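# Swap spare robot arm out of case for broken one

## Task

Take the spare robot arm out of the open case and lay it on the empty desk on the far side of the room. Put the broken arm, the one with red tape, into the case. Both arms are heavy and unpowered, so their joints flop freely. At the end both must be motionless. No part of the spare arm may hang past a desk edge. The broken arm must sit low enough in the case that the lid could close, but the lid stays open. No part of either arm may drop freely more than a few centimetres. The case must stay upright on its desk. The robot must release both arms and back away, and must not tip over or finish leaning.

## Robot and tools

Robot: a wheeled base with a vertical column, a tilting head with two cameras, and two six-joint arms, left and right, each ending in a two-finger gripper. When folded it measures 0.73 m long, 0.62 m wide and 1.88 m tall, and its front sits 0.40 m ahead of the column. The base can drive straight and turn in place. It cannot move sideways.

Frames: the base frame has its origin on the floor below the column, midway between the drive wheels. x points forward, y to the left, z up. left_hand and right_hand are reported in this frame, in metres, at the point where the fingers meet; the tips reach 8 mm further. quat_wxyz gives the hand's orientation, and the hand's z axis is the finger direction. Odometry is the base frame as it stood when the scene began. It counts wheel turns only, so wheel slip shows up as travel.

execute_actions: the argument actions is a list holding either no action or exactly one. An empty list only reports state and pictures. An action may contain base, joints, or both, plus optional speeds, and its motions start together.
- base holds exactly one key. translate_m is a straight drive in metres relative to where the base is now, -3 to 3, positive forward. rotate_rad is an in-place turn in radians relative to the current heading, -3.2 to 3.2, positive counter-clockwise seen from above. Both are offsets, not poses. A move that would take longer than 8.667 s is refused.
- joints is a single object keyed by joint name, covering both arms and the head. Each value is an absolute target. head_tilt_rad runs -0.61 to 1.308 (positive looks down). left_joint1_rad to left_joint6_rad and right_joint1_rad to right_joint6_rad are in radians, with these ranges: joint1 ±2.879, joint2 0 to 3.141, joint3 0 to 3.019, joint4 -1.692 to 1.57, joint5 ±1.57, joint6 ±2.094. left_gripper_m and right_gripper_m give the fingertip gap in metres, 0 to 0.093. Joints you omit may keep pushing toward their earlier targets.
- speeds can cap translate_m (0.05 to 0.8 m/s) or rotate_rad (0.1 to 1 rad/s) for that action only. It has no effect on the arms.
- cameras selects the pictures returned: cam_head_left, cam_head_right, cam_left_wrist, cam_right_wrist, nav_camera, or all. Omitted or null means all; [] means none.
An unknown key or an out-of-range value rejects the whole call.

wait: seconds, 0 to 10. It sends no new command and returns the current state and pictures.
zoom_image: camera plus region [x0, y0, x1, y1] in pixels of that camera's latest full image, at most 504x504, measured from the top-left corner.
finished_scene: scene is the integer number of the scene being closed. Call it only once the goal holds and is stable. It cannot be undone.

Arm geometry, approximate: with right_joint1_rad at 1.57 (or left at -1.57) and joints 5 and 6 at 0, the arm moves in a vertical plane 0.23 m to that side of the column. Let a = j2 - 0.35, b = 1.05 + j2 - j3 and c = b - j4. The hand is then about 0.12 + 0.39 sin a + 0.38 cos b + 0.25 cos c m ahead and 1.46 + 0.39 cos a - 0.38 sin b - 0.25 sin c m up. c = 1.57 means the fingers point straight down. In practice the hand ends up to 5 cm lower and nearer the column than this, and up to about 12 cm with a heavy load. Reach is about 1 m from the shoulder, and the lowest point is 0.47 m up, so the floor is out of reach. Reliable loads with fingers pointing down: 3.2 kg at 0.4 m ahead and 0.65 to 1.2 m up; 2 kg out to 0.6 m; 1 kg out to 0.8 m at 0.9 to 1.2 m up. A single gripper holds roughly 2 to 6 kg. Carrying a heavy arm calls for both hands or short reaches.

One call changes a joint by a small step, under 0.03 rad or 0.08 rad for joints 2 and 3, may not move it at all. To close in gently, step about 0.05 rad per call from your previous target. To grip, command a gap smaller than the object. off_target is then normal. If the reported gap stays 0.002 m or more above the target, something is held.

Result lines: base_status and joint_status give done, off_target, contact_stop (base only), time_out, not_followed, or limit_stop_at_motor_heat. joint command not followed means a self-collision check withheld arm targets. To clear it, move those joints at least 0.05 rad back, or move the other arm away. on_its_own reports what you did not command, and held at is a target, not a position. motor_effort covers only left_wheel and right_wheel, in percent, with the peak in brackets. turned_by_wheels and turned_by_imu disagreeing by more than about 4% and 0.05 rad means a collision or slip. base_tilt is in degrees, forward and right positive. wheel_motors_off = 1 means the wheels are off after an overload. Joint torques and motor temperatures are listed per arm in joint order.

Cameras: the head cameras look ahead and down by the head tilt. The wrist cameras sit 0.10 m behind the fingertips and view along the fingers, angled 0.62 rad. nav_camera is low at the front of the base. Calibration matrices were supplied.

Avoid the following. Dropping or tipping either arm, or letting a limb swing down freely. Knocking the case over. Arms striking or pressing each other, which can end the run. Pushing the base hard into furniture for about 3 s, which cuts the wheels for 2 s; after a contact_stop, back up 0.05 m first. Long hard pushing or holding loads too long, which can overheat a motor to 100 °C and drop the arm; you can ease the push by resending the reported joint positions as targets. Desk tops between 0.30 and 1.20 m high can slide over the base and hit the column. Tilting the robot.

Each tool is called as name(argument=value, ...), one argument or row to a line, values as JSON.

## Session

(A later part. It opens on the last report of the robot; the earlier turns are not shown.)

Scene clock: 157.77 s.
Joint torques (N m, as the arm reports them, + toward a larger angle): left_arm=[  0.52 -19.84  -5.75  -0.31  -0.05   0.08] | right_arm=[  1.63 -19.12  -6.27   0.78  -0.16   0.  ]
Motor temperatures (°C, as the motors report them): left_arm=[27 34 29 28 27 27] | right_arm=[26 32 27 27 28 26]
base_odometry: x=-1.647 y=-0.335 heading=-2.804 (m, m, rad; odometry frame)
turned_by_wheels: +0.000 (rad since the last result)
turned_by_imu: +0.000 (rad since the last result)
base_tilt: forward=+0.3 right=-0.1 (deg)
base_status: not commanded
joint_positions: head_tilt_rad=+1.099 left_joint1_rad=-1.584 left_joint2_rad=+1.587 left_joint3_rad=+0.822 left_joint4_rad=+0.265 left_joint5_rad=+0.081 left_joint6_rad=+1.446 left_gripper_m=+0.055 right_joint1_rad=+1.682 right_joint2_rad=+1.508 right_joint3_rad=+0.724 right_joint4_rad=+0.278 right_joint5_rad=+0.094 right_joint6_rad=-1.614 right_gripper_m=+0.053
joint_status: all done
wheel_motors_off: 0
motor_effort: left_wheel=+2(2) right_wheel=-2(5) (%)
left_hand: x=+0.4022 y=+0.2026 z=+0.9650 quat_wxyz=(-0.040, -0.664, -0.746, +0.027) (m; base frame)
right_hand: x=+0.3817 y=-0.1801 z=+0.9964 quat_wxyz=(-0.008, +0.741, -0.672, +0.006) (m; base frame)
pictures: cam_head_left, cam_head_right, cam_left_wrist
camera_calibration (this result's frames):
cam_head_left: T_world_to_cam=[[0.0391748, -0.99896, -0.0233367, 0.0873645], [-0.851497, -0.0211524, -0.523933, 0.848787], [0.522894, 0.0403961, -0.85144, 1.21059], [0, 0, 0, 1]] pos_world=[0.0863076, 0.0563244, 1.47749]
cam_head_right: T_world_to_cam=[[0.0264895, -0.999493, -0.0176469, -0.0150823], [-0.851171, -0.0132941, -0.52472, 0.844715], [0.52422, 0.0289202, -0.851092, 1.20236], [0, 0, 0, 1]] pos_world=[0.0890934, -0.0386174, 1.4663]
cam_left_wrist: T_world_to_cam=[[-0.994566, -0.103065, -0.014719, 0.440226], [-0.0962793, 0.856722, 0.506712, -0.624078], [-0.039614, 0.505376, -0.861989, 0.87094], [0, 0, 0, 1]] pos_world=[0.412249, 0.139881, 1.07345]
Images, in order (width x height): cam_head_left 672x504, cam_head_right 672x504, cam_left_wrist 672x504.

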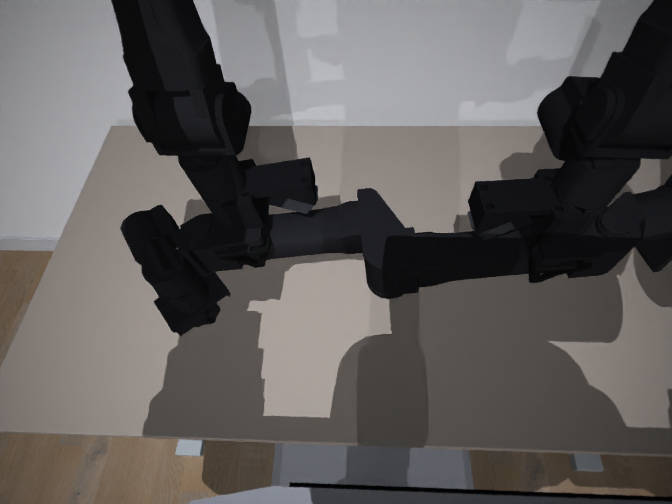

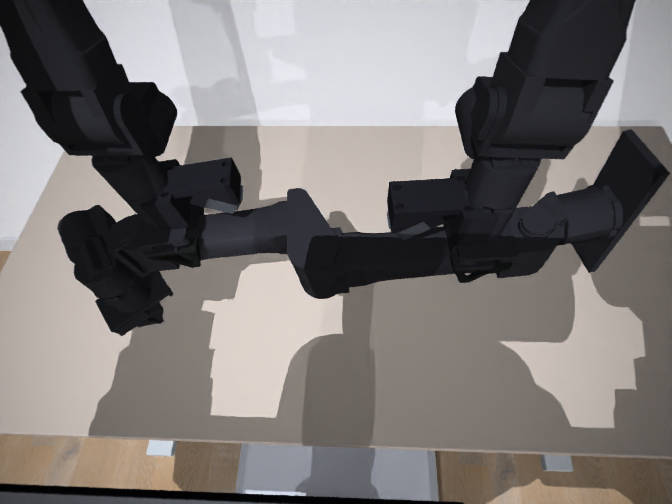

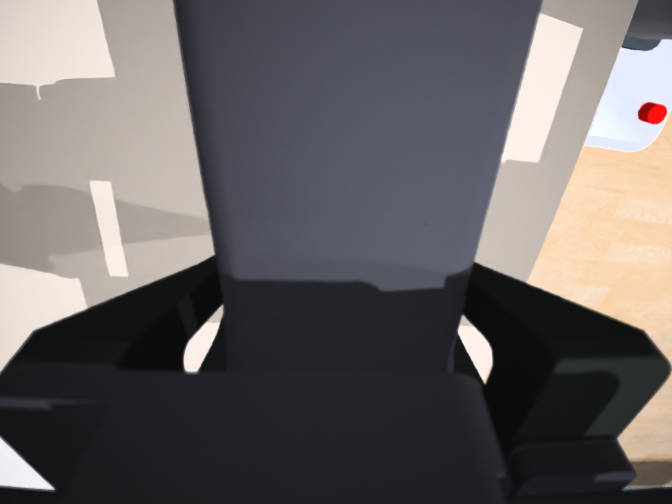

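execute_actions(
  actions=[
    {"joints": {"left_joint2_rad": 1.588, "left_joint3_rad": 0.821, "left_joint4_rad": 0.277, "right_joint2_rad": 1.53, "right_joint3_rad": 0.734, "right_joint4_rad": 0.33}},
  ],
  cameras=["cam_head_left", "cam_head_right"],
)

Scene clock: 161.43 s.
Joint torques (N m, as the arm reports them, + toward a larger angle): left_arm=[  0.2  -19.97  -6.47  -0.37  -0.07   0.08] | right_arm=[  1.82 -18.8   -6.78   1.01  -0.2   -0.05]
Motor temperatures (°C, as the motors report them): left_arm=[27 34 29 28 27 27] | right_arm=[26 32 27 27 28 26]
base_odometry: x=-1.647 y=-0.335 heading=-2.804 (m, m, rad; odometry frame)
turned_by_wheels: +0.000 (rad since the last result)
turned_by_imu: -0.001 (rad since the last result)
base_tilt: forward=+0.3 right=-0.1 (deg)
base_status: not commanded
joint_positions: head_tilt_rad=+1.099 left_joint1_rad=-1.581 left_joint2_rad=+1.678 left_joint3_rad=+0.872 left_joint4_rad=+0.286 left_joint5_rad=+0.082 left_joint6_rad=+1.451 left_gripper_m=+0.055 right_joint1_rad=+1.682 right_joint2_rad=+1.603 right_joint3_rad=+0.769 right_joint4_rad=+0.312 right_joint5_rad=+0.094 right_joint6_rad=-1.610 right_gripper_m=+0.053
joint_status: all done
wheel_motors_off: 0
motor_effort: left_wheel=+1(3) right_wheel=-1(2) (%)
left_hand: x=+0.3920 y=+0.2045 z=+0.9352 quat_wxyz=(-0.031, -0.665, -0.746, +0.033) (m; base frame)
right_hand: x=+0.3723 y=-0.1779 z=+0.9677 quat_wxyz=(-0.002, +0.740, -0.673, +0.000) (m; base frame)
pictures: cam_head_left, cam_head_right
camera_calibration (this result's frames):
cam_head_left: T_world_to_cam=[[0.0391748, -0.99896, -0.0233367, 0.0873645], [-0.851497, -0.0211524, -0.523933, 0.848787], [0.522894, 0.0403961, -0.85144, 1.21059], [0, 0, 0, 1]] pos_world=[0.0863076, 0.0563244, 1.47749]
cam_head_right: T_world_to_cam=[[0.0264895, -0.999493, -0.0176469, -0.0150823], [-0.851171, -0.0132941, -0.52472, 0.844715], [0.52422, 0.0289202, -0.851092, 1.20236], [0, 0, 0, 1]] pos_world=[0.0890934, -0.0386174, 1.4663]
Images, in order (width x height): cam_head_left 672x504, cam_head_right 672x504.

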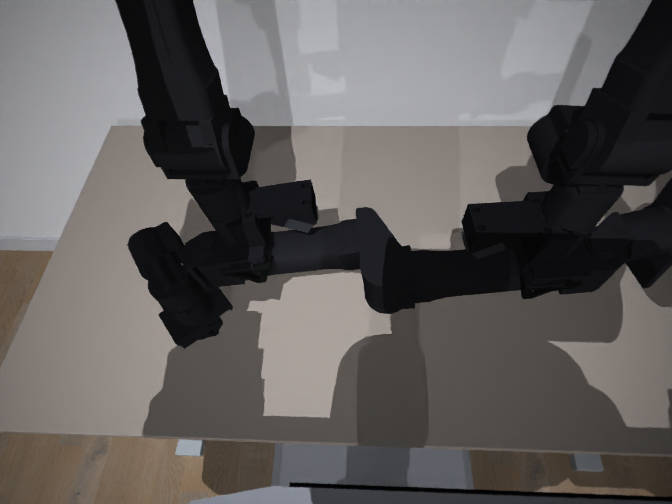

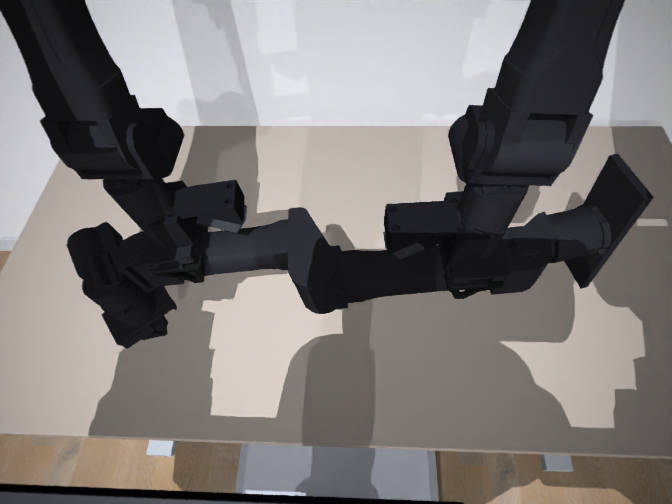

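execute_actions(
  actions=[
    {"joints": {"left_joint2_rad": 1.65, "left_joint3_rad": 0.868, "left_joint4_rad": 0.292, "right_joint2_rad": 1.60, "right_joint3_rad": 0.782, "right_joint4_rad": 0.352, "right_joint1_rad": 1.684}},
  ],
  cameras=["cam_head_left", "cam_head_right"],
)

Scene clock: 163.57 s.
Joint torques (N m, as the arm reports them, + toward a larger angle): left_arm=[ -0.15 -19.34  -6.58  -0.27  -0.06   0.  ] | right_arm=[  1.47 -19.05  -7.23   1.04  -0.12  -0.03]
Motor temperatures (°C, as the motors report them): left_arm=[27 34 29 28 27 27] | right_arm=[26 32 27 27 28 26]
base_odometry: x=-1.647 y=-0.335 heading=-2.804 (m, m, rad; odometry frame)
turned_by_wheels: +0.000 (rad since the last result)
turned_by_imu: -0.001 (rad since the last result)
base_tilt: forward=+0.3 right=-0.1 (deg)
base_status: not commanded
joint_positions: head_tilt_rad=+1.099 left_joint1_rad=-1.577 left_joint2_rad=+1.733 left_joint3_rad=+0.921 left_joint4_rad=+0.299 left_joint5_rad=+0.082 left_joint6_rad=+1.454 left_gripper_m=+0.055 right_joint1_rad=+1.681 right_joint2_rad=+1.665 right_joint3_rad=+0.818 right_joint4_rad=+0.330 right_joint5_rad=+0.092 right_joint6_rad=-1.611 right_gripper_m=+0.053
joint_status: all done
wheel_motors_off: 0
motor_effort: left_wheel=+2(3) right_wheel=+0(1) (%)
left_hand: x=+0.3955 y=+0.2063 z=+0.9152 quat_wxyz=(-0.033, -0.665, -0.745, +0.030) (m; base frame)
right_hand: x=+0.3759 y=-0.1762 z=+0.9463 quat_wxyz=(-0.004, +0.740, -0.673, +0.002) (m; base frame)
pictures: cam_head_left, cam_head_right
camera_calibration (this result's frames):
cam_head_left: T_world_to_cam=[[0.0391748, -0.99896, -0.0233367, 0.0873645], [-0.851497, -0.0211524, -0.523933, 0.848788], [0.522894, 0.0403961, -0.85144, 1.21059], [0, 0, 0, 1]] pos_world=[0.0863076, 0.0563244, 1.47749]
cam_head_right: T_world_to_cam=[[0.0264895, -0.999493, -0.0176469, -0.0150823], [-0.851171, -0.0132941, -0.52472, 0.844715], [0.52422, 0.0289202, -0.851092, 1.20236], [0, 0, 0, 1]] pos_world=[0.0890934, -0.0386174, 1.4663]
Images, in order (width x height): cam_head_left 672x504, cam_head_right 672x504.

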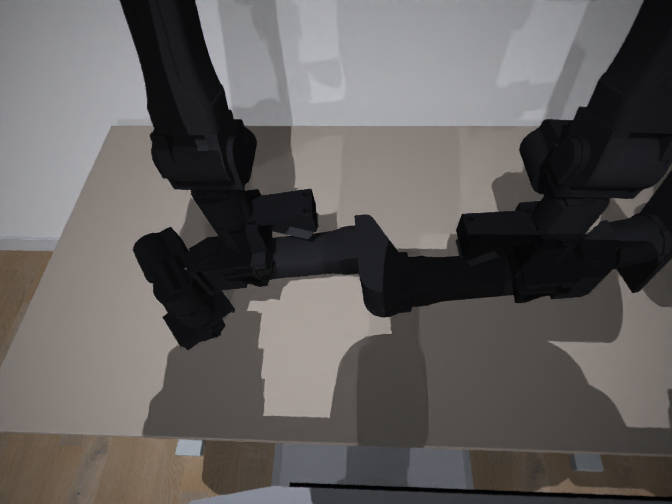

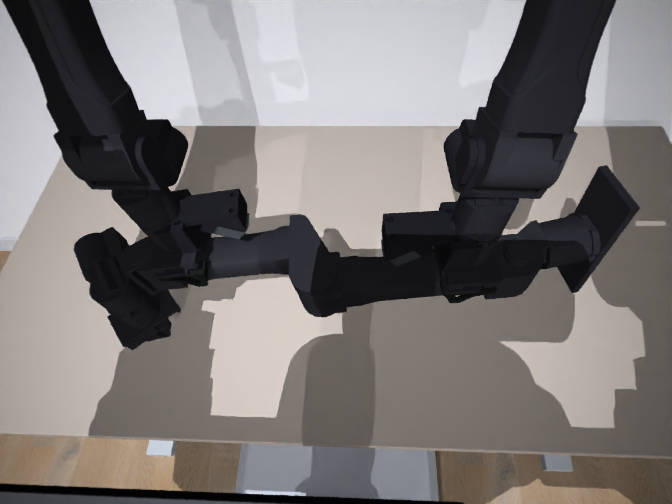

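execute_actions(
  actions=[
    {"joints": {"left_joint2_rad": 1.712, "left_joint3_rad": 0.914, "left_joint4_rad": 0.305, "right_joint2_rad": 1.665, "right_joint3_rad": 0.826, "right_joint4_rad": 0.37, "right_joint1_rad": 1.68}},
  ],
  cameras=["cam_head_left", "cam_head_right"],
)

Scene clock: 165.33 s.
Joint torques (N m, as the arm reports them, + toward a larger angle): left_arm=[ -0.24 -19.01  -6.68  -0.18   0.09  -0.03] | right_arm=[  1.53 -17.6   -7.42   0.97   0.09  -0.02]
Motor temperatures (°C, as the motors report them): left_arm=[27 34 30 28 27 27] | right_arm=[26 32 27 27 28 26]
base_odometry: x=-1.647 y=-0.335 heading=-2.804 (m, m, rad; odometry frame)
turned_by_wheels: +0.000 (rad since the last result)
turned_by_imu: -0.001 (rad since the last result)
base_tilt: forward=+0.3 right=-0.1 (deg)
base_status: not commanded
joint_positions: head_tilt_rad=+1.099 left_joint1_rad=-1.577 left_joint2_rad=+1.788 left_joint3_rad=+0.966 left_joint4_rad=+0.311 left_joint5_rad=+0.077 left_joint6_rad=+1.460 left_gripper_m=+0.055 right_joint1_rad=+1.677 right_joint2_rad=+1.729 right_joint3_rad=+0.865 right_joint4_rad=+0.348 right_joint5_rad=+0.087 right_joint6_rad=-1.608 right_gripper_m=+0.053
joint_status: all done
wheel_motors_off: 0
motor_effort: left_wheel=+2(3) right_wheel=-1(2) (%)
left_hand: x=+0.3965 y=+0.2075 z=+0.8953 quat_wxyz=(-0.032, -0.668, -0.743, +0.026) (m; base frame)
right_hand: x=+0.3748 y=-0.1754 z=+0.9243 quat_wxyz=(-0.005, +0.738, -0.675, +0.001) (m; base frame)
pictures: cam_head_left, cam_head_right
camera_calibration (this result's frames):
cam_head_left: T_world_to_cam=[[0.0391748, -0.99896, -0.0233367, 0.0873645], [-0.851497, -0.0211524, -0.523933, 0.848788], [0.522894, 0.0403961, -0.85144, 1.21059], [0, 0, 0, 1]] pos_world=[0.0863076, 0.0563244, 1.47749]
cam_head_right: T_world_to_cam=[[0.0264895, -0.999493, -0.0176469, -0.0150823], [-0.851171, -0.0132941, -0.52472, 0.844715], [0.52422, 0.0289202, -0.851092, 1.20236], [0, 0, 0, 1]] pos_world=[0.0890934, -0.0386174, 1.4663]
Images, in order (width x height): cam_head_left 672x504, cam_head_right 672x504.

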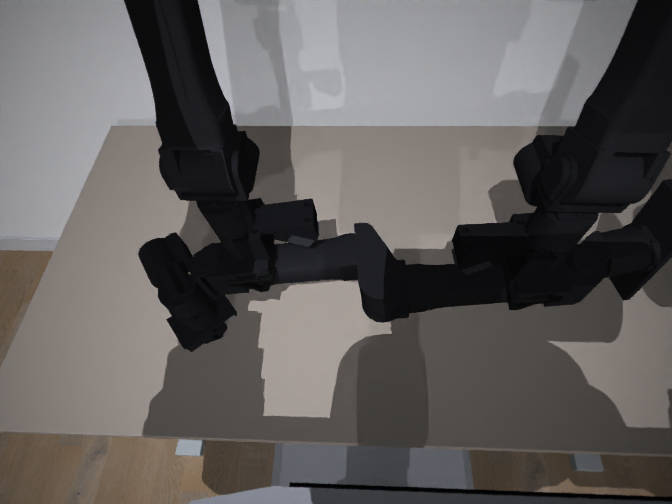

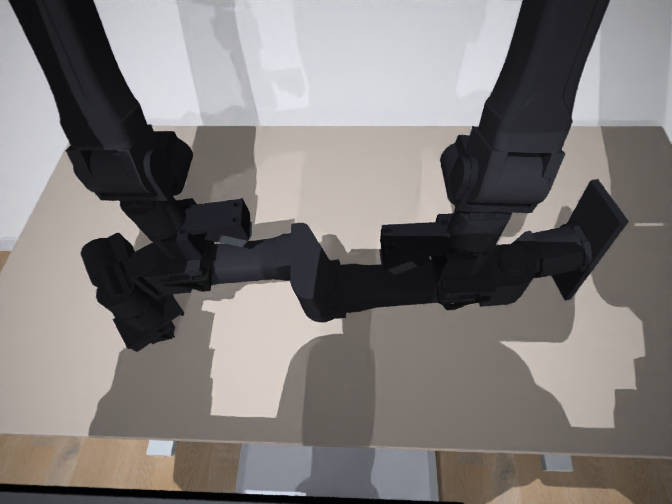

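zoom_image(
  camera="cam_head_right",
  region=[50, 200, 250, 400],
)

Region (50, 200, 250, 400) of cam_head_right's 672x504 image, scaled by 2.520, with more detail than that image has.

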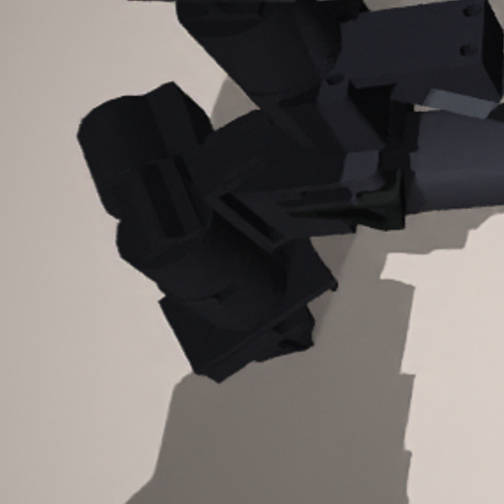

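execute_actions(
  actions=[
    {"joints": {"left_joint2_rad": 1.772, "left_joint3_rad": 0.962, "left_joint4_rad": 0.31, "right_joint2_rad": 1.724, "right_joint3_rad": 0.87, "right_joint4_rad": 0.38, "right_joint1_rad": 1.655, "left_joint1_rad": -1.60, "left_joint5_rad": 0.058, "right_joint5_rad": 0.068, "left_joint6_rad": 1.445, "right_joint6_rad": -1.62}},
  ],
  cameras=["cam_head_left", "cam_head_right"],
)

Scene clock: 167.93 s.
Joint torques (N m, as the arm reports them, + toward a larger angle): left_arm=[ -0.7  -15.89  -4.07   0.04   0.43  -0.1 ] | right_arm=[  0.98 -18.98  -8.03   1.03   0.33  -0.12]
Motor temperatures (°C, as the motors report them): left_arm=[27 34 30 28 27 27] | right_arm=[26 32 27 27 28 26]
base_odometry: x=-1.647 y=-0.335 heading=-2.804 (m, m, rad; odometry frame)
turned_by_wheels: +0.000 (rad since the last result)
turned_by_imu: -0.001 (rad since the last result)
base_tilt: forward=+0.3 right=-0.1 (deg)
base_status: not commanded
joint_positions: head_tilt_rad=+1.099 left_joint1_rad=-1.593 left_joint2_rad=+1.804 left_joint3_rad=+0.982 left_joint4_rad=+0.311 left_joint5_rad=+0.047 left_joint6_rad=+1.460 left_gripper_m=+0.054 right_joint1_rad=+1.656 right_joint2_rad=+1.791 right_joint3_rad=+0.912 right_joint4_rad=+0.359 right_joint5_rad=+0.054 right_joint6_rad=-1.612 right_gripper_m=+0.053
joint_status: all done
wheel_motors_off: 0
motor_effort: left_wheel=+2(2) right_wheel=-1(4) (%)
left_hand: x=+0.3969 y=+0.2021 z=+0.8890 quat_wxyz=(-0.027, -0.671, -0.741, +0.021) (m; base frame)
right_hand: x=+0.3724 y=-0.1814 z=+0.9020 quat_wxyz=(-0.009, +0.736, -0.677, -0.006) (m; base frame)
pictures: cam_head_left, cam_head_right
camera_calibration (this result's frames):
cam_head_left: T_world_to_cam=[[0.0391748, -0.99896, -0.0233367, 0.0873645], [-0.851497, -0.0211524, -0.523933, 0.848788], [0.522894, 0.0403961, -0.85144, 1.21059], [0, 0, 0, 1]] pos_world=[0.0863076, 0.0563244, 1.47749]
cam_head_right: T_world_to_cam=[[0.0264895, -0.999493, -0.0176469, -0.0150823], [-0.851171, -0.0132941, -0.52472, 0.844715], [0.52422, 0.0289202, -0.851092, 1.20236], [0, 0, 0, 1]] pos_world=[0.0890934, -0.0386174, 1.4663]
Images, in order (width x height): cam_head_left 672x504, cam_head_right 672x504.

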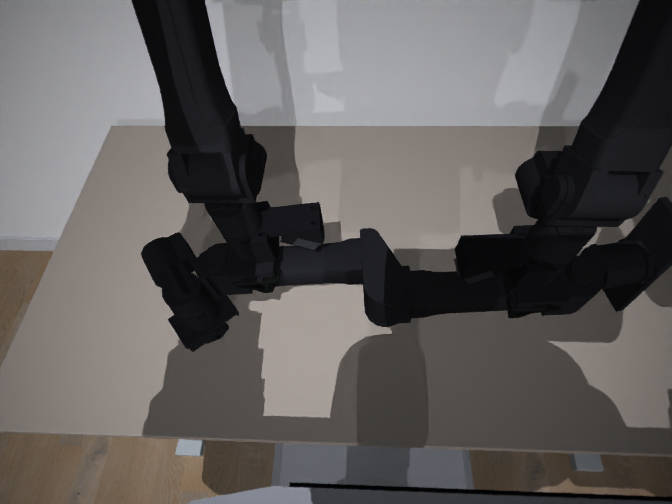

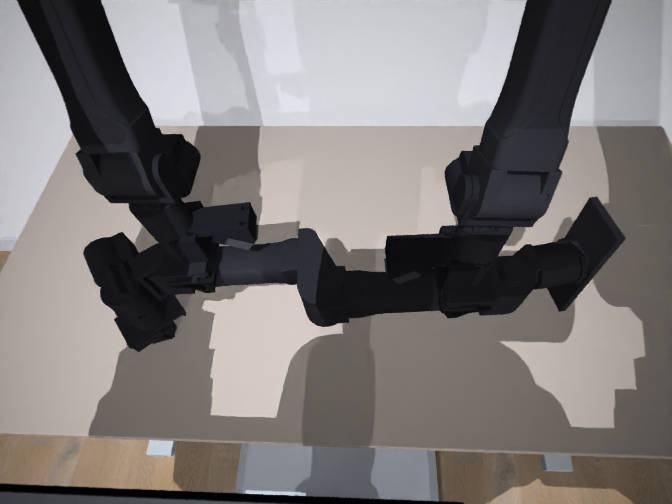

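execute_actions(
  actions=[
    {"joints": {"right_joint1_rad": 1.59, "left_joint1_rad": -1.665, "left_joint5_rad": 0.0, "right_joint5_rad": 0.01, "left_joint6_rad": 1.42, "right_joint6_rad": -1.65}},
  ],
  cameras=["cam_head_left", "cam_head_right"],
)

Scene clock: 169.57 s.
Joint torques (N m, as the arm reports them, + toward a larger angle): left_arm=[ -1.93 -16.15  -5.1    0.06   0.29  -0.09] | right_arm=[  0.55 -18.51  -8.09   0.99   0.23  -0.09]
Motor temperatures (°C, as the motors report them): left_arm=[27 34 30 28 27 27] | right_arm=[26 32 28 27 28 26]
base_odometry: x=-1.647 y=-0.335 heading=-2.804 (m, m, rad; odometry frame)
turned_by_wheels: +0.000 (rad since the last result)
turned_by_imu: -0.001 (rad since the last result)
base_tilt: forward=+0.3 right=+0.0 (deg)
base_status: not commanded
joint_positions: head_tilt_rad=+1.099 left_joint1_rad=-1.660 left_joint2_rad=+1.811 left_joint3_rad=+0.996 left_joint4_rad=+0.311 left_joint5_rad=-0.007 left_joint6_rad=+1.434 left_gripper_m=+0.054 right_joint1_rad=+1.586 right_joint2_rad=+1.791 right_joint3_rad=+0.913 right_joint4_rad=+0.361 right_joint5_rad=-0.001 right_joint6_rad=-1.643 right_gripper_m=+0.053
joint_status: all done
wheel_motors_off: 0
motor_effort: left_wheel=+2(2) right_wheel=-2(3) (%)
left_hand: x=+0.4001 y=+0.1677 z=+0.8872 quat_wxyz=(-0.030, -0.673, -0.739, +0.020) (m; base frame)
right_hand: x=+0.3742 y=-0.2157 z=+0.9005 quat_wxyz=(-0.007, +0.735, -0.679, -0.003) (m; base frame)
pictures: cam_head_left, cam_head_right
camera_calibration (this result's frames):
cam_head_left: T_world_to_cam=[[0.0391748, -0.99896, -0.0233367, 0.0873645], [-0.851497, -0.0211524, -0.523933, 0.848787], [0.522894, 0.0403961, -0.85144, 1.21059], [0, 0, 0, 1]] pos_world=[0.0863076, 0.0563244, 1.47749]
cam_head_right: T_world_to_cam=[[0.0264895, -0.999493, -0.0176469, -0.0150823], [-0.851171, -0.0132941, -0.52472, 0.844715], [0.52422, 0.0289202, -0.851092, 1.20236], [0, 0, 0, 1]] pos_world=[0.0890934, -0.0386174, 1.4663]
Images, in order (width x height): cam_head_left 672x504, cam_head_right 672x504.

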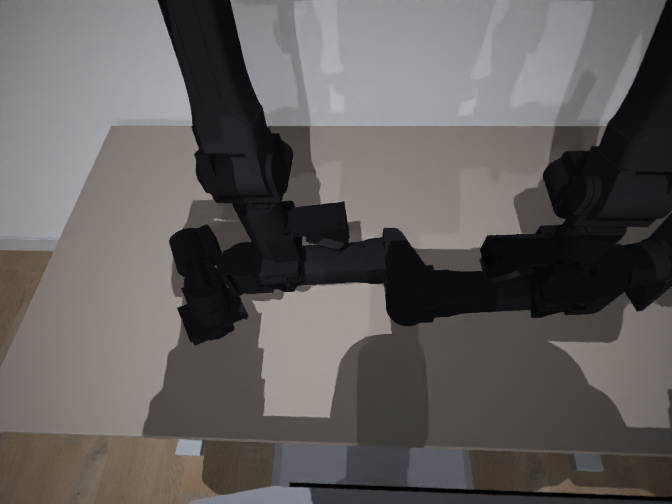

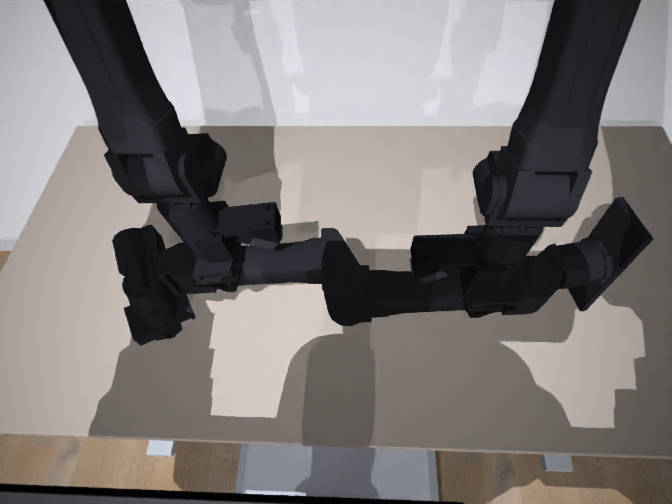

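execute_actions(
  actions=[
    {"joints": {"right_joint1_rad": 1.52, "left_joint1_rad": -1.735, "left_joint5_rad": -0.06, "right_joint5_rad": -0.05, "left_joint6_rad": 1.39, "right_joint6_rad": -1.683, "left_joint2_rad": 1.80, "left_joint3_rad": 0.985}},
  ],
  cameras=["cam_head_left", "cam_head_right"],
)

Scene clock: 171.30 s.
Joint torques (N m, as the arm reports them, + toward a larger angle): left_arm=[ -3.59 -15.96  -5.2    0.06   0.12  -0.04] | right_arm=[ -0.31 -18.59  -8.19   0.97   0.    -0.05]
Motor temperatures (°C, as the motors report them): left_arm=[27 34 30 28 27 27] | right_arm=[26 32 28 27 28 26]
base_odometry: x=-1.647 y=-0.335 heading=-2.804 (m, m, rad; odometry frame)
turned_by_wheels: +0.000 (rad since the last result)
turned_by_imu: -0.001 (rad since the last result)
base_tilt: forward=+0.3 right=+0.0 (deg)
base_status: not commanded
joint_positions: head_tilt_rad=+1.099 left_joint1_rad=-1.725 left_joint2_rad=+1.835 left_joint3_rad=+1.020 left_joint4_rad=+0.311 left_joint5_rad=-0.062 left_joint6_rad=+1.401 left_gripper_m=+0.054 right_joint1_rad=+1.516 right_joint2_rad=+1.791 right_joint3_rad=+0.914 right_joint4_rad=+0.361 right_joint5_rad=-0.056 right_joint6_rad=-1.681 right_gripper_m=+0.053
joint_status: all done
wheel_motors_off: 0
motor_effort: left_wheel=+1(2) right_wheel=-1(3) (%)
left_hand: x=+0.3992 y=+0.1328 z=+0.8818 quat_wxyz=(-0.032, -0.672, -0.739, +0.021) (m; base frame)
right_hand: x=+0.3749 y=-0.2505 z=+0.9009 quat_wxyz=(-0.006, +0.736, -0.677, +0.001) (m; base frame)
pictures: cam_head_left, cam_head_right
camera_calibration (this result's frames):
cam_head_left: T_world_to_cam=[[0.0391748, -0.99896, -0.0233367, 0.0873645], [-0.851497, -0.0211524, -0.523933, 0.848787], [0.522894, 0.0403961, -0.85144, 1.21059], [0, 0, 0, 1]] pos_world=[0.0863076, 0.0563244, 1.47749]
cam_head_right: T_world_to_cam=[[0.0264895, -0.999493, -0.0176469, -0.0150823], [-0.851171, -0.0132941, -0.52472, 0.844715], [0.52422, 0.0289202, -0.851092, 1.20236], [0, 0, 0, 1]] pos_world=[0.0890934, -0.0386174, 1.4663]
Images, in order (width x height): cam_head_left 672x504, cam_head_right 672x504.

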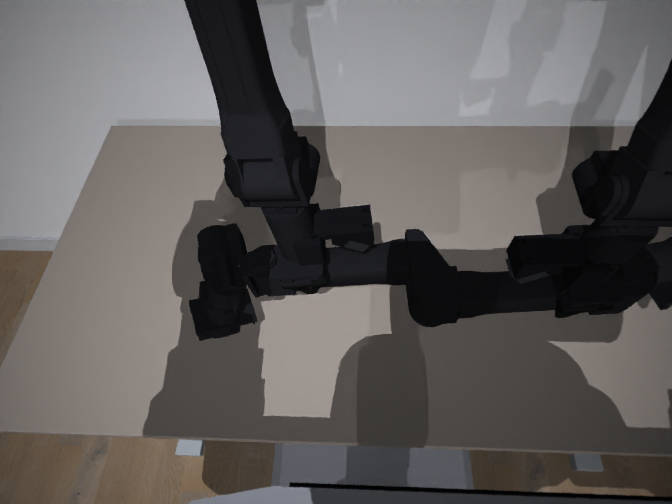

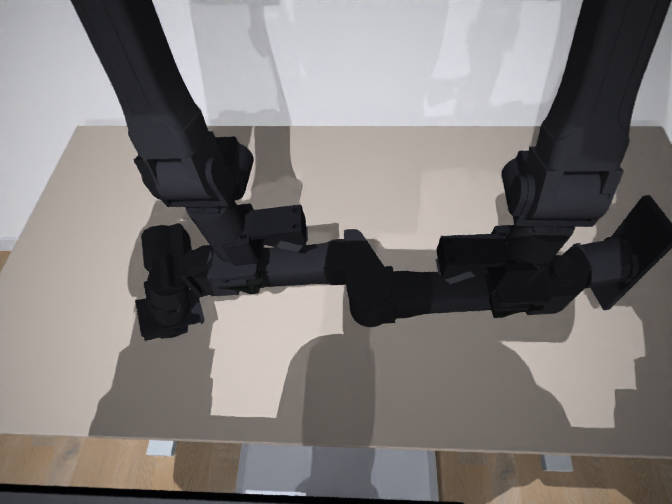

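execute_actions(
  actions=[
    {"base": {"rotate_rad": -0.13}, "speeds": {"rotate_rad": 0.15}, "joints": {"left_joint2_rad": 1.83, "left_joint3_rad": 1.015, "right_joint2_rad": 1.775, "right_joint3_rad": 0.912, "right_joint4_rad": 0.386}},
  ],
  cameras=["cam_head_left", "cam_head_right"],
)

Scene clock: 174.47 s.
Joint torques (N m, as the arm reports them, + toward a larger angle): left_arm=[ -4.13 -17.42  -5.54  -0.06   0.01   0.06] | right_arm=[ -0.64 -18.83  -8.38   1.08  -0.13   0.04]
Motor temperatures (°C, as the motors report them): left_arm=[27 34 30 28 27 27] | right_arm=[26 32 28 27 28 26]
base_odometry: x=-1.648 y=-0.335 heading=-2.933 (m, m, rad; odometry frame)
turned_by_wheels: -0.129 (rad since the last result)
turned_by_imu: -0.127 (rad since the last result)
base_tilt: forward=+0.3 right=+0.0 (deg)
base_status: done
joint_positions: head_tilt_rad=+1.099 left_joint1_rad=-1.719 left_joint2_rad=+1.888 left_joint3_rad=+1.052 left_joint4_rad=+0.314 left_joint5_rad=-0.058 left_joint6_rad=+1.390 left_gripper_m=+0.054 right_joint1_rad=+1.520 right_joint2_rad=+1.844 right_joint3_rad=+0.954 right_joint4_rad=+0.363 right_joint5_rad=-0.052 right_joint6_rad=-1.691 right_gripper_m=+0.053
joint_status: all done
wheel_motors_off: 0
motor_effort: left_wheel=+0(27) right_wheel=-1(38) (%)
left_hand: x=+0.3883 y=+0.1347 z=+0.8634 quat_wxyz=(-0.024, -0.668, -0.743, +0.026) (m; base frame)
right_hand: x=+0.3698 y=-0.2494 z=+0.8822 quat_wxyz=(-0.002, +0.740, -0.673, -0.003) (m; base frame)
pictures: cam_head_left, cam_head_right
camera_calibration (this result's frames):
cam_head_left: T_world_to_cam=[[0.0391748, -0.99896, -0.0233367, 0.0873645], [-0.851497, -0.0211524, -0.523933, 0.848788], [0.522894, 0.0403961, -0.85144, 1.21059], [0, 0, 0, 1]] pos_world=[0.0863076, 0.0563244, 1.47749]
cam_head_right: T_world_to_cam=[[0.0264895, -0.999493, -0.0176469, -0.0150823], [-0.851171, -0.0132941, -0.52472, 0.844715], [0.52422, 0.0289202, -0.851092, 1.20236], [0, 0, 0, 1]] pos_world=[0.0890934, -0.0386174, 1.4663]
Images, in order (width x height): cam_head_left 672x504, cam_head_right 672x504.

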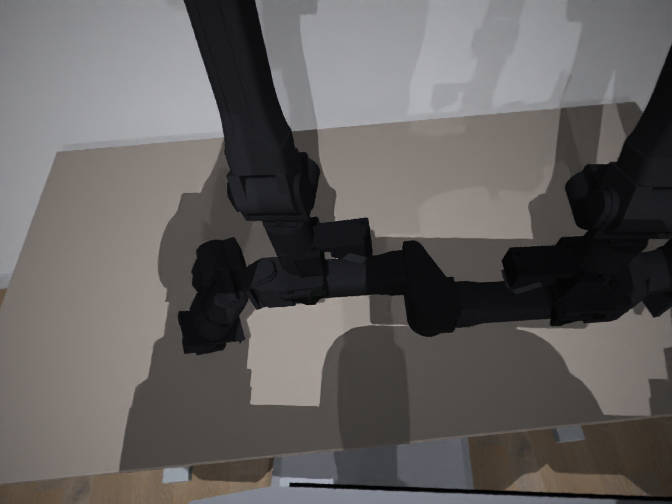

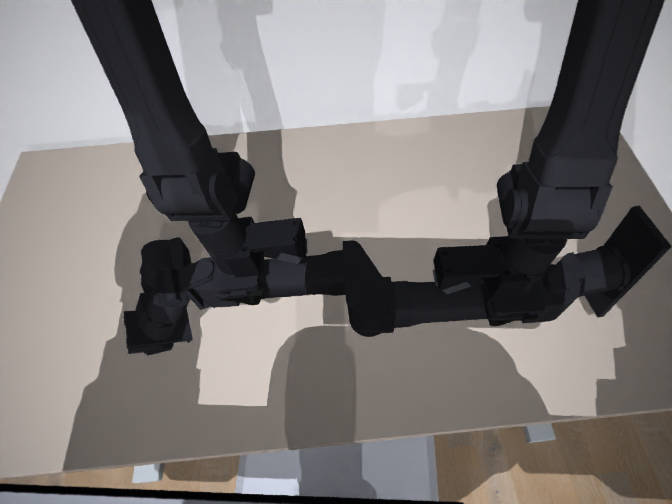

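execute_actions(
  actions=[
    {"joints": {"left_joint2_rad": 1.885, "left_joint3_rad": 1.065, "left_joint4_rad": 0.315, "right_joint2_rad": 1.828, "right_joint3_rad": 0.964, "right_joint4_rad": 0.39}},
  ],
  cameras=["cam_head_left", "cam_head_right"],
)

Scene clock: 185.17 s.
Joint torques (N m, as the arm reports them, + toward a larger angle): left_arm=[ -4.13 -17.42  -5.95   0.1    0.02   0.03] | right_arm=[ -0.42 -19.52  -8.42   1.2   -0.17   0.04]
Motor temperatures (°C, as the motors report them): left_arm=[27 34 30 28 27 27] | right_arm=[26 32 28 27 28 26]
base_odometry: x=-1.648 y=-0.335 heading=-2.933 (m, m, rad; odometry frame)
turned_by_wheels: +0.000 (rad since the last result)
turned_by_imu: -0.001 (rad since the last result)
base_tilt: forward=+0.3 right=-0.1 (deg)
base_status: not commanded
joint_positions: head_tilt_rad=+1.099 left_joint1_rad=-1.717 left_joint2_rad=+1.941 left_joint3_rad=+1.108 left_joint4_rad=+0.317 left_joint5_rad=-0.059 left_joint6_rad=+1.394 left_gripper_m=+0.054 right_joint1_rad=+1.520 right_joint2_rad=+1.896 right_joint3_rad=+1.007 right_joint4_rad=+0.365 right_joint5_rad=-0.051 right_joint6_rad=-1.690 right_gripper_m=+0.053
joint_status: all done
wheel_motors_off: 0
motor_effort: left_wheel=+0(1) right_wheel=-4(4) (%)
left_hand: x=+0.3912 y=+0.1333 z=+0.8428 quat_wxyz=(-0.026, -0.669, -0.743, +0.023) (m; base frame)
right_hand: x=+0.3714 y=-0.2505 z=+0.8623 quat_wxyz=(-0.002, +0.739, -0.673, -0.002) (m; base frame)
pictures: cam_head_left, cam_head_right
camera_calibration (this result's frames):
cam_head_left: T_world_to_cam=[[0.0391748, -0.99896, -0.0233367, 0.0873645], [-0.851497, -0.0211524, -0.523933, 0.848787], [0.522894, 0.0403961, -0.85144, 1.21059], [0, 0, 0, 1]] pos_world=[0.0863076, 0.0563244, 1.47749]
cam_head_right: T_world_to_cam=[[0.0264895, -0.999493, -0.0176469, -0.0150823], [-0.851171, -0.0132941, -0.52472, 0.844715], [0.52422, 0.0289202, -0.851092, 1.20236], [0, 0, 0, 1]] pos_world=[0.0890934, -0.0386174, 1.4663]
Images, in order (width x height): cam_head_left 672x504, cam_head_right 672x504.

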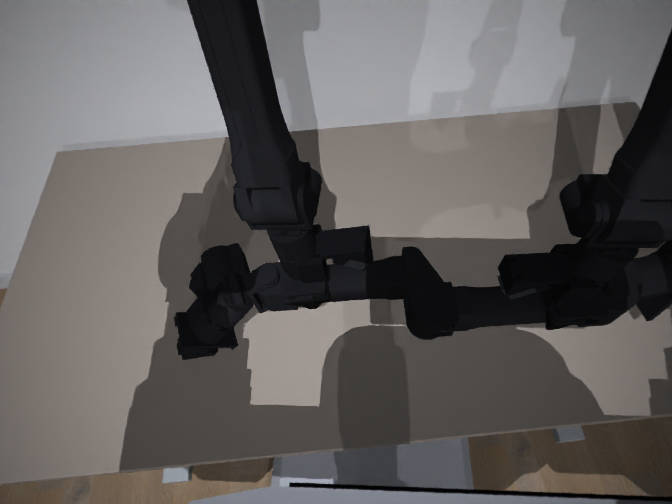

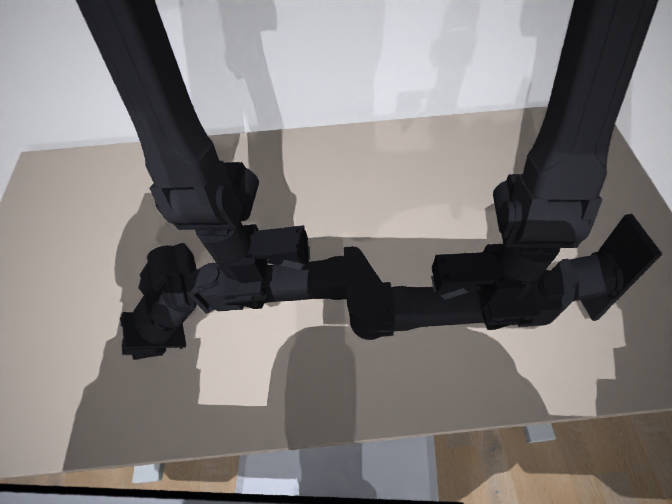

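execute_actions(
  actions=[
    {"joints": {"left_joint2_rad": 1.962, "left_joint3_rad": 1.142, "left_joint4_rad": 0.312, "right_joint2_rad": 1.906, "right_joint3_rad": 1.041, "right_joint4_rad": 0.39, "left_joint1_rad": -1.728}},
  ],
  cameras=["cam_head_left", "cam_head_right"],
)

Scene clock: 187.40 s.
Joint torques (N m, as the arm reports them, + toward a larger angle): left_arm=[ -4.01 -18.48  -6.57  -0.08  -0.13  -0.03] | right_arm=[ -0.59 -19.14  -8.54   1.09  -0.23   0.01]
Motor temperatures (°C, as the motors report them): left_arm=[27 34 30 28 27 27] | right_arm=[26 33 28 27 28 26]
base_odometry: x=-1.648 y=-0.335 heading=-2.933 (m, m, rad; odometry frame)
turned_by_wheels: +0.000 (rad since the last result)
turned_by_imu: -0.001 (rad since the last result)
base_tilt: forward=+0.2 right=-0.1 (deg)
base_status: not commanded
joint_positions: head_tilt_rad=+1.099 left_joint1_rad=-1.712 left_joint2_rad=+2.026 left_joint3_rad=+1.192 left_joint4_rad=+0.317 left_joint5_rad=-0.054 left_joint6_rad=+1.397 left_gripper_m=+0.054 right_joint1_rad=+1.520 right_joint2_rad=+1.980 right_joint3_rad=+1.086 right_joint4_rad=+0.368 right_joint5_rad=-0.051 right_joint6_rad=-1.689 right_gripper_m=+0.053
joint_status: all done
wheel_motors_off: 0
motor_effort: left_wheel=+1(1) right_wheel=-4(6) (%)
left_hand: x=+0.3883 y=+0.1324 z=+0.8101 quat_wxyz=(-0.025, -0.669, -0.742, +0.024) (m; base frame)
right_hand: x=+0.3690 y=-0.2519 z=+0.8307 quat_wxyz=(-0.002, +0.739, -0.674, -0.003) (m; base frame)
pictures: cam_head_left, cam_head_right
camera_calibration (this result's frames):
cam_head_left: T_world_to_cam=[[0.0391748, -0.99896, -0.0233367, 0.0873645], [-0.851497, -0.0211524, -0.523933, 0.848788], [0.522894, 0.0403961, -0.85144, 1.21059], [0, 0, 0, 1]] pos_world=[0.0863076, 0.0563244, 1.47749]
cam_head_right: T_world_to_cam=[[0.0264895, -0.999493, -0.0176469, -0.0150823], [-0.851171, -0.0132941, -0.52472, 0.844715], [0.52422, 0.0289202, -0.851092, 1.20236], [0, 0, 0, 1]] pos_world=[0.0890934, -0.0386174, 1.4663]
Images, in order (width x height): cam_head_left 672x504, cam_head_right 672x504.

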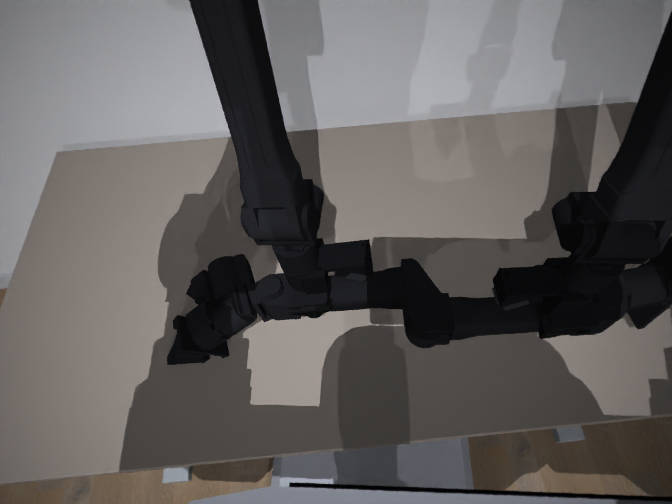

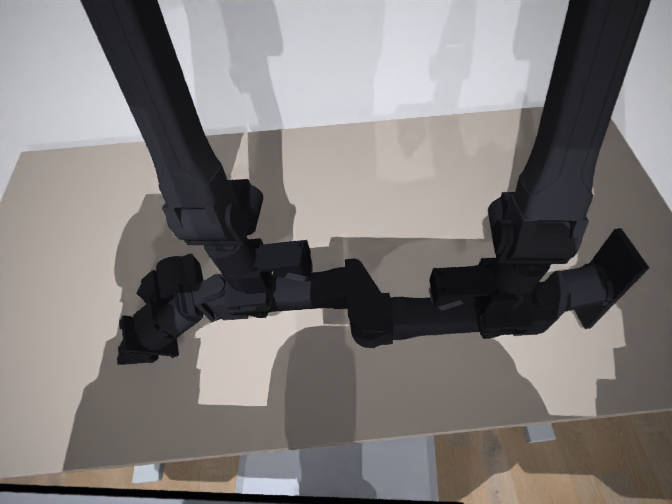

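execute_actions(
  actions=[
    {"joints": {"left_joint2_rad": 2.03, "left_joint3_rad": 1.22, "left_joint4_rad": 0.30, "right_joint2_rad": 1.975, "right_joint3_rad": 1.12, "right_joint4_rad": 0.383, "left_joint1_rad": -1.722}},
  ],
  cameras=["cam_head_left", "cam_head_right"],
)

Scene clock: 188.90 s.
Joint torques (N m, as the arm reports them, + toward a larger angle): left_arm=[ -3.89 -16.64  -4.84  -0.5    0.21  -0.06] | right_arm=[ -0.73 -18.56  -8.25   0.91   0.01   0.  ]
Motor temperatures (°C, as the motors report them): left_arm=[27 34 30 28 27 27] | right_arm=[26 33 28 27 28 26]
base_odometry: x=-1.648 y=-0.335 heading=-2.933 (m, m, rad; odometry frame)
turned_by_wheels: +0.000 (rad since the last result)
turned_by_imu: +0.000 (rad since the last result)
base_tilt: forward=+0.3 right=-0.1 (deg)
base_status: not commanded
joint_positions: head_tilt_rad=+1.099 left_joint1_rad=-1.711 left_joint2_rad=+2.073 left_joint3_rad=+1.251 left_joint4_rad=+0.315 left_joint5_rad=-0.065 left_joint6_rad=+1.400 left_gripper_m=+0.054 right_joint1_rad=+1.519 right_joint2_rad=+2.046 right_joint3_rad=+1.164 right_joint4_rad=+0.368 right_joint5_rad=-0.056 right_joint6_rad=-1.687 right_gripper_m=+0.053
joint_status: all done
wheel_motors_off: 0
motor_effort: left_wheel=+1(1) right_wheel=-3(2) (%)
left_hand: x=+0.3927 y=+0.1324 z=+0.7908 quat_wxyz=(-0.026, -0.670, -0.742, +0.016) (m; base frame)
right_hand: x=+0.3734 y=-0.2527 z=+0.8038 quat_wxyz=(-0.007, +0.739, -0.674, +0.000) (m; base frame)
pictures: cam_head_left, cam_head_right
camera_calibration (this result's frames):
cam_head_left: T_world_to_cam=[[0.0391748, -0.99896, -0.0233367, 0.0873645], [-0.851497, -0.0211524, -0.523933, 0.848787], [0.522894, 0.0403961, -0.85144, 1.21059], [0, 0, 0, 1]] pos_world=[0.0863076, 0.0563244, 1.47749]
cam_head_right: T_world_to_cam=[[0.0264895, -0.999493, -0.0176469, -0.0150823], [-0.851171, -0.0132941, -0.52472, 0.844715], [0.52422, 0.0289202, -0.851092, 1.20236], [0, 0, 0, 1]] pos_world=[0.0890934, -0.0386174, 1.4663]
Images, in order (width x height): cam_head_left 672x504, cam_head_right 672x504.

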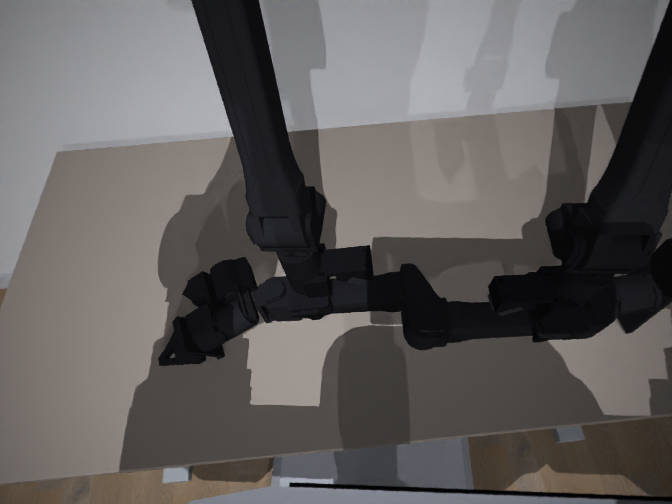

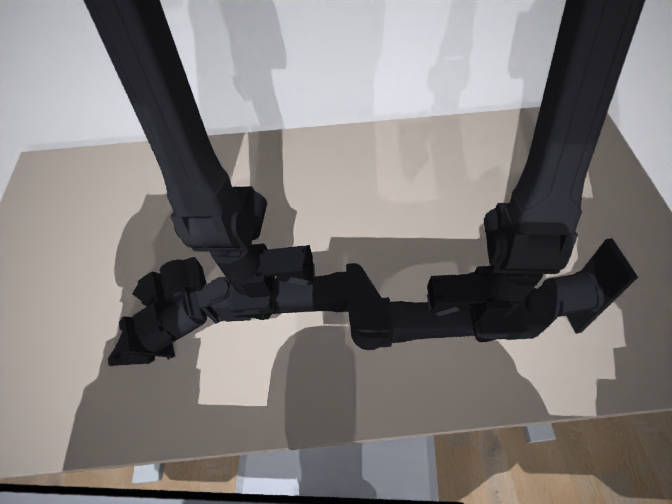

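execute_actions(
  actions=[
    {"joints": {"left_joint2_rad": 2.09, "left_joint3_rad": 1.285, "left_joint4_rad": 0.29, "right_joint2_rad": 2.025, "right_joint3_rad": 1.175, "right_joint4_rad": 0.372, "left_joint1_rad": -1.718}},
  ],
  cameras=["cam_head_left", "cam_head_right"],
)

Scene clock: 190.47 s.
Joint torques (N m, as the arm reports them, + toward a larger angle): left_arm=[ -3.8  -16.35  -5.11  -0.68  -0.05  -0.12] | right_arm=[ -0.74 -18.41  -8.01   0.32  -0.23  -0.02]
Motor temperatures (°C, as the motors report them): left_arm=[27 34 30 28 27 27] | right_arm=[26 33 28 27 28 26]
base_odometry: x=-1.648 y=-0.335 heading=-2.933 (m, m, rad; odometry frame)
turned_by_wheels: +0.000 (rad since the last result)
turned_by_imu: +0.000 (rad since the last result)
base_tilt: forward=+0.3 right=-0.1 (deg)
base_status: not commanded
joint_positions: head_tilt_rad=+1.099 left_joint1_rad=-1.709 left_joint2_rad=+2.128 left_joint3_rad=+1.321 left_joint4_rad=+0.307 left_joint5_rad=-0.057 left_joint6_rad=+1.406 left_gripper_m=+0.054 right_joint1_rad=+1.519 right_joint2_rad=+2.091 right_joint3_rad=+1.218 right_joint4_rad=+0.368 right_joint5_rad=-0.049 right_joint6_rad=-1.684 right_gripper_m=+0.053
joint_status: all done
wheel_motors_off: 0
motor_effort: left_wheel=+1(1) right_wheel=-2(3) (%)
left_hand: x=+0.3960 y=+0.1299 z=+0.7686 quat_wxyz=(-0.030, -0.671, -0.741, +0.016) (m; base frame)
right_hand: x=+0.3761 y=-0.2549 z=+0.7857 quat_wxyz=(-0.008, +0.738, -0.675, +0.006) (m; base frame)
pictures: cam_head_left, cam_head_right
camera_calibration (this result's frames):
cam_head_left: T_world_to_cam=[[0.0391748, -0.99896, -0.0233367, 0.0873645], [-0.851497, -0.0211524, -0.523933, 0.848788], [0.522894, 0.0403961, -0.85144, 1.21059], [0, 0, 0, 1]] pos_world=[0.0863076, 0.0563244, 1.47749]
cam_head_right: T_world_to_cam=[[0.0264895, -0.999493, -0.0176469, -0.0150823], [-0.851171, -0.0132941, -0.52472, 0.844715], [0.52422, 0.0289202, -0.851092, 1.20236], [0, 0, 0, 1]] pos_world=[0.0890934, -0.0386174, 1.4663]
Images, in order (width x height): cam_head_left 672x504, cam_head_right 672x504.

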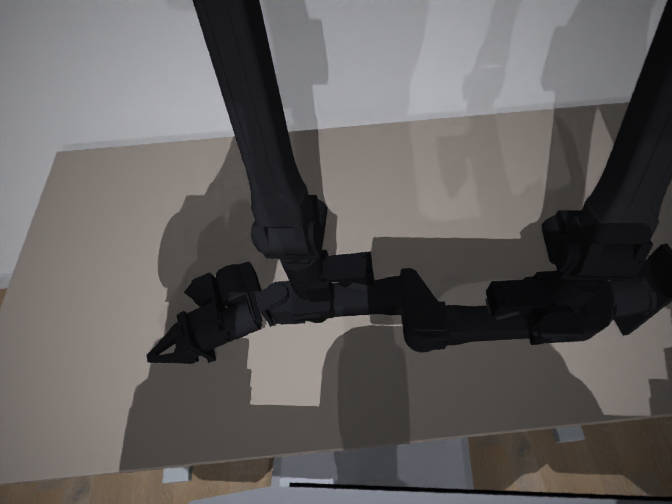

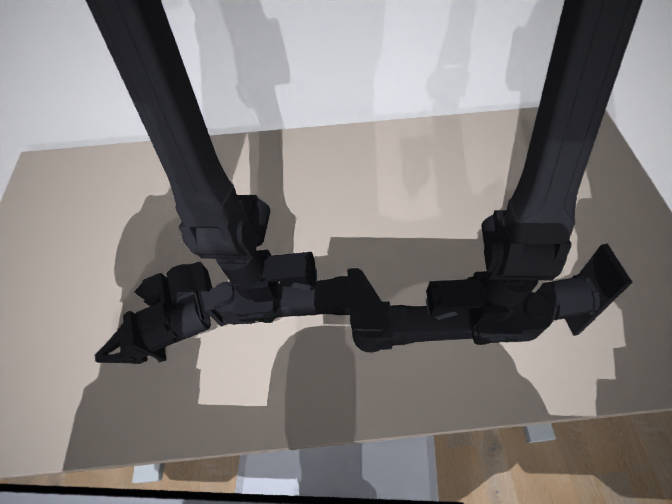

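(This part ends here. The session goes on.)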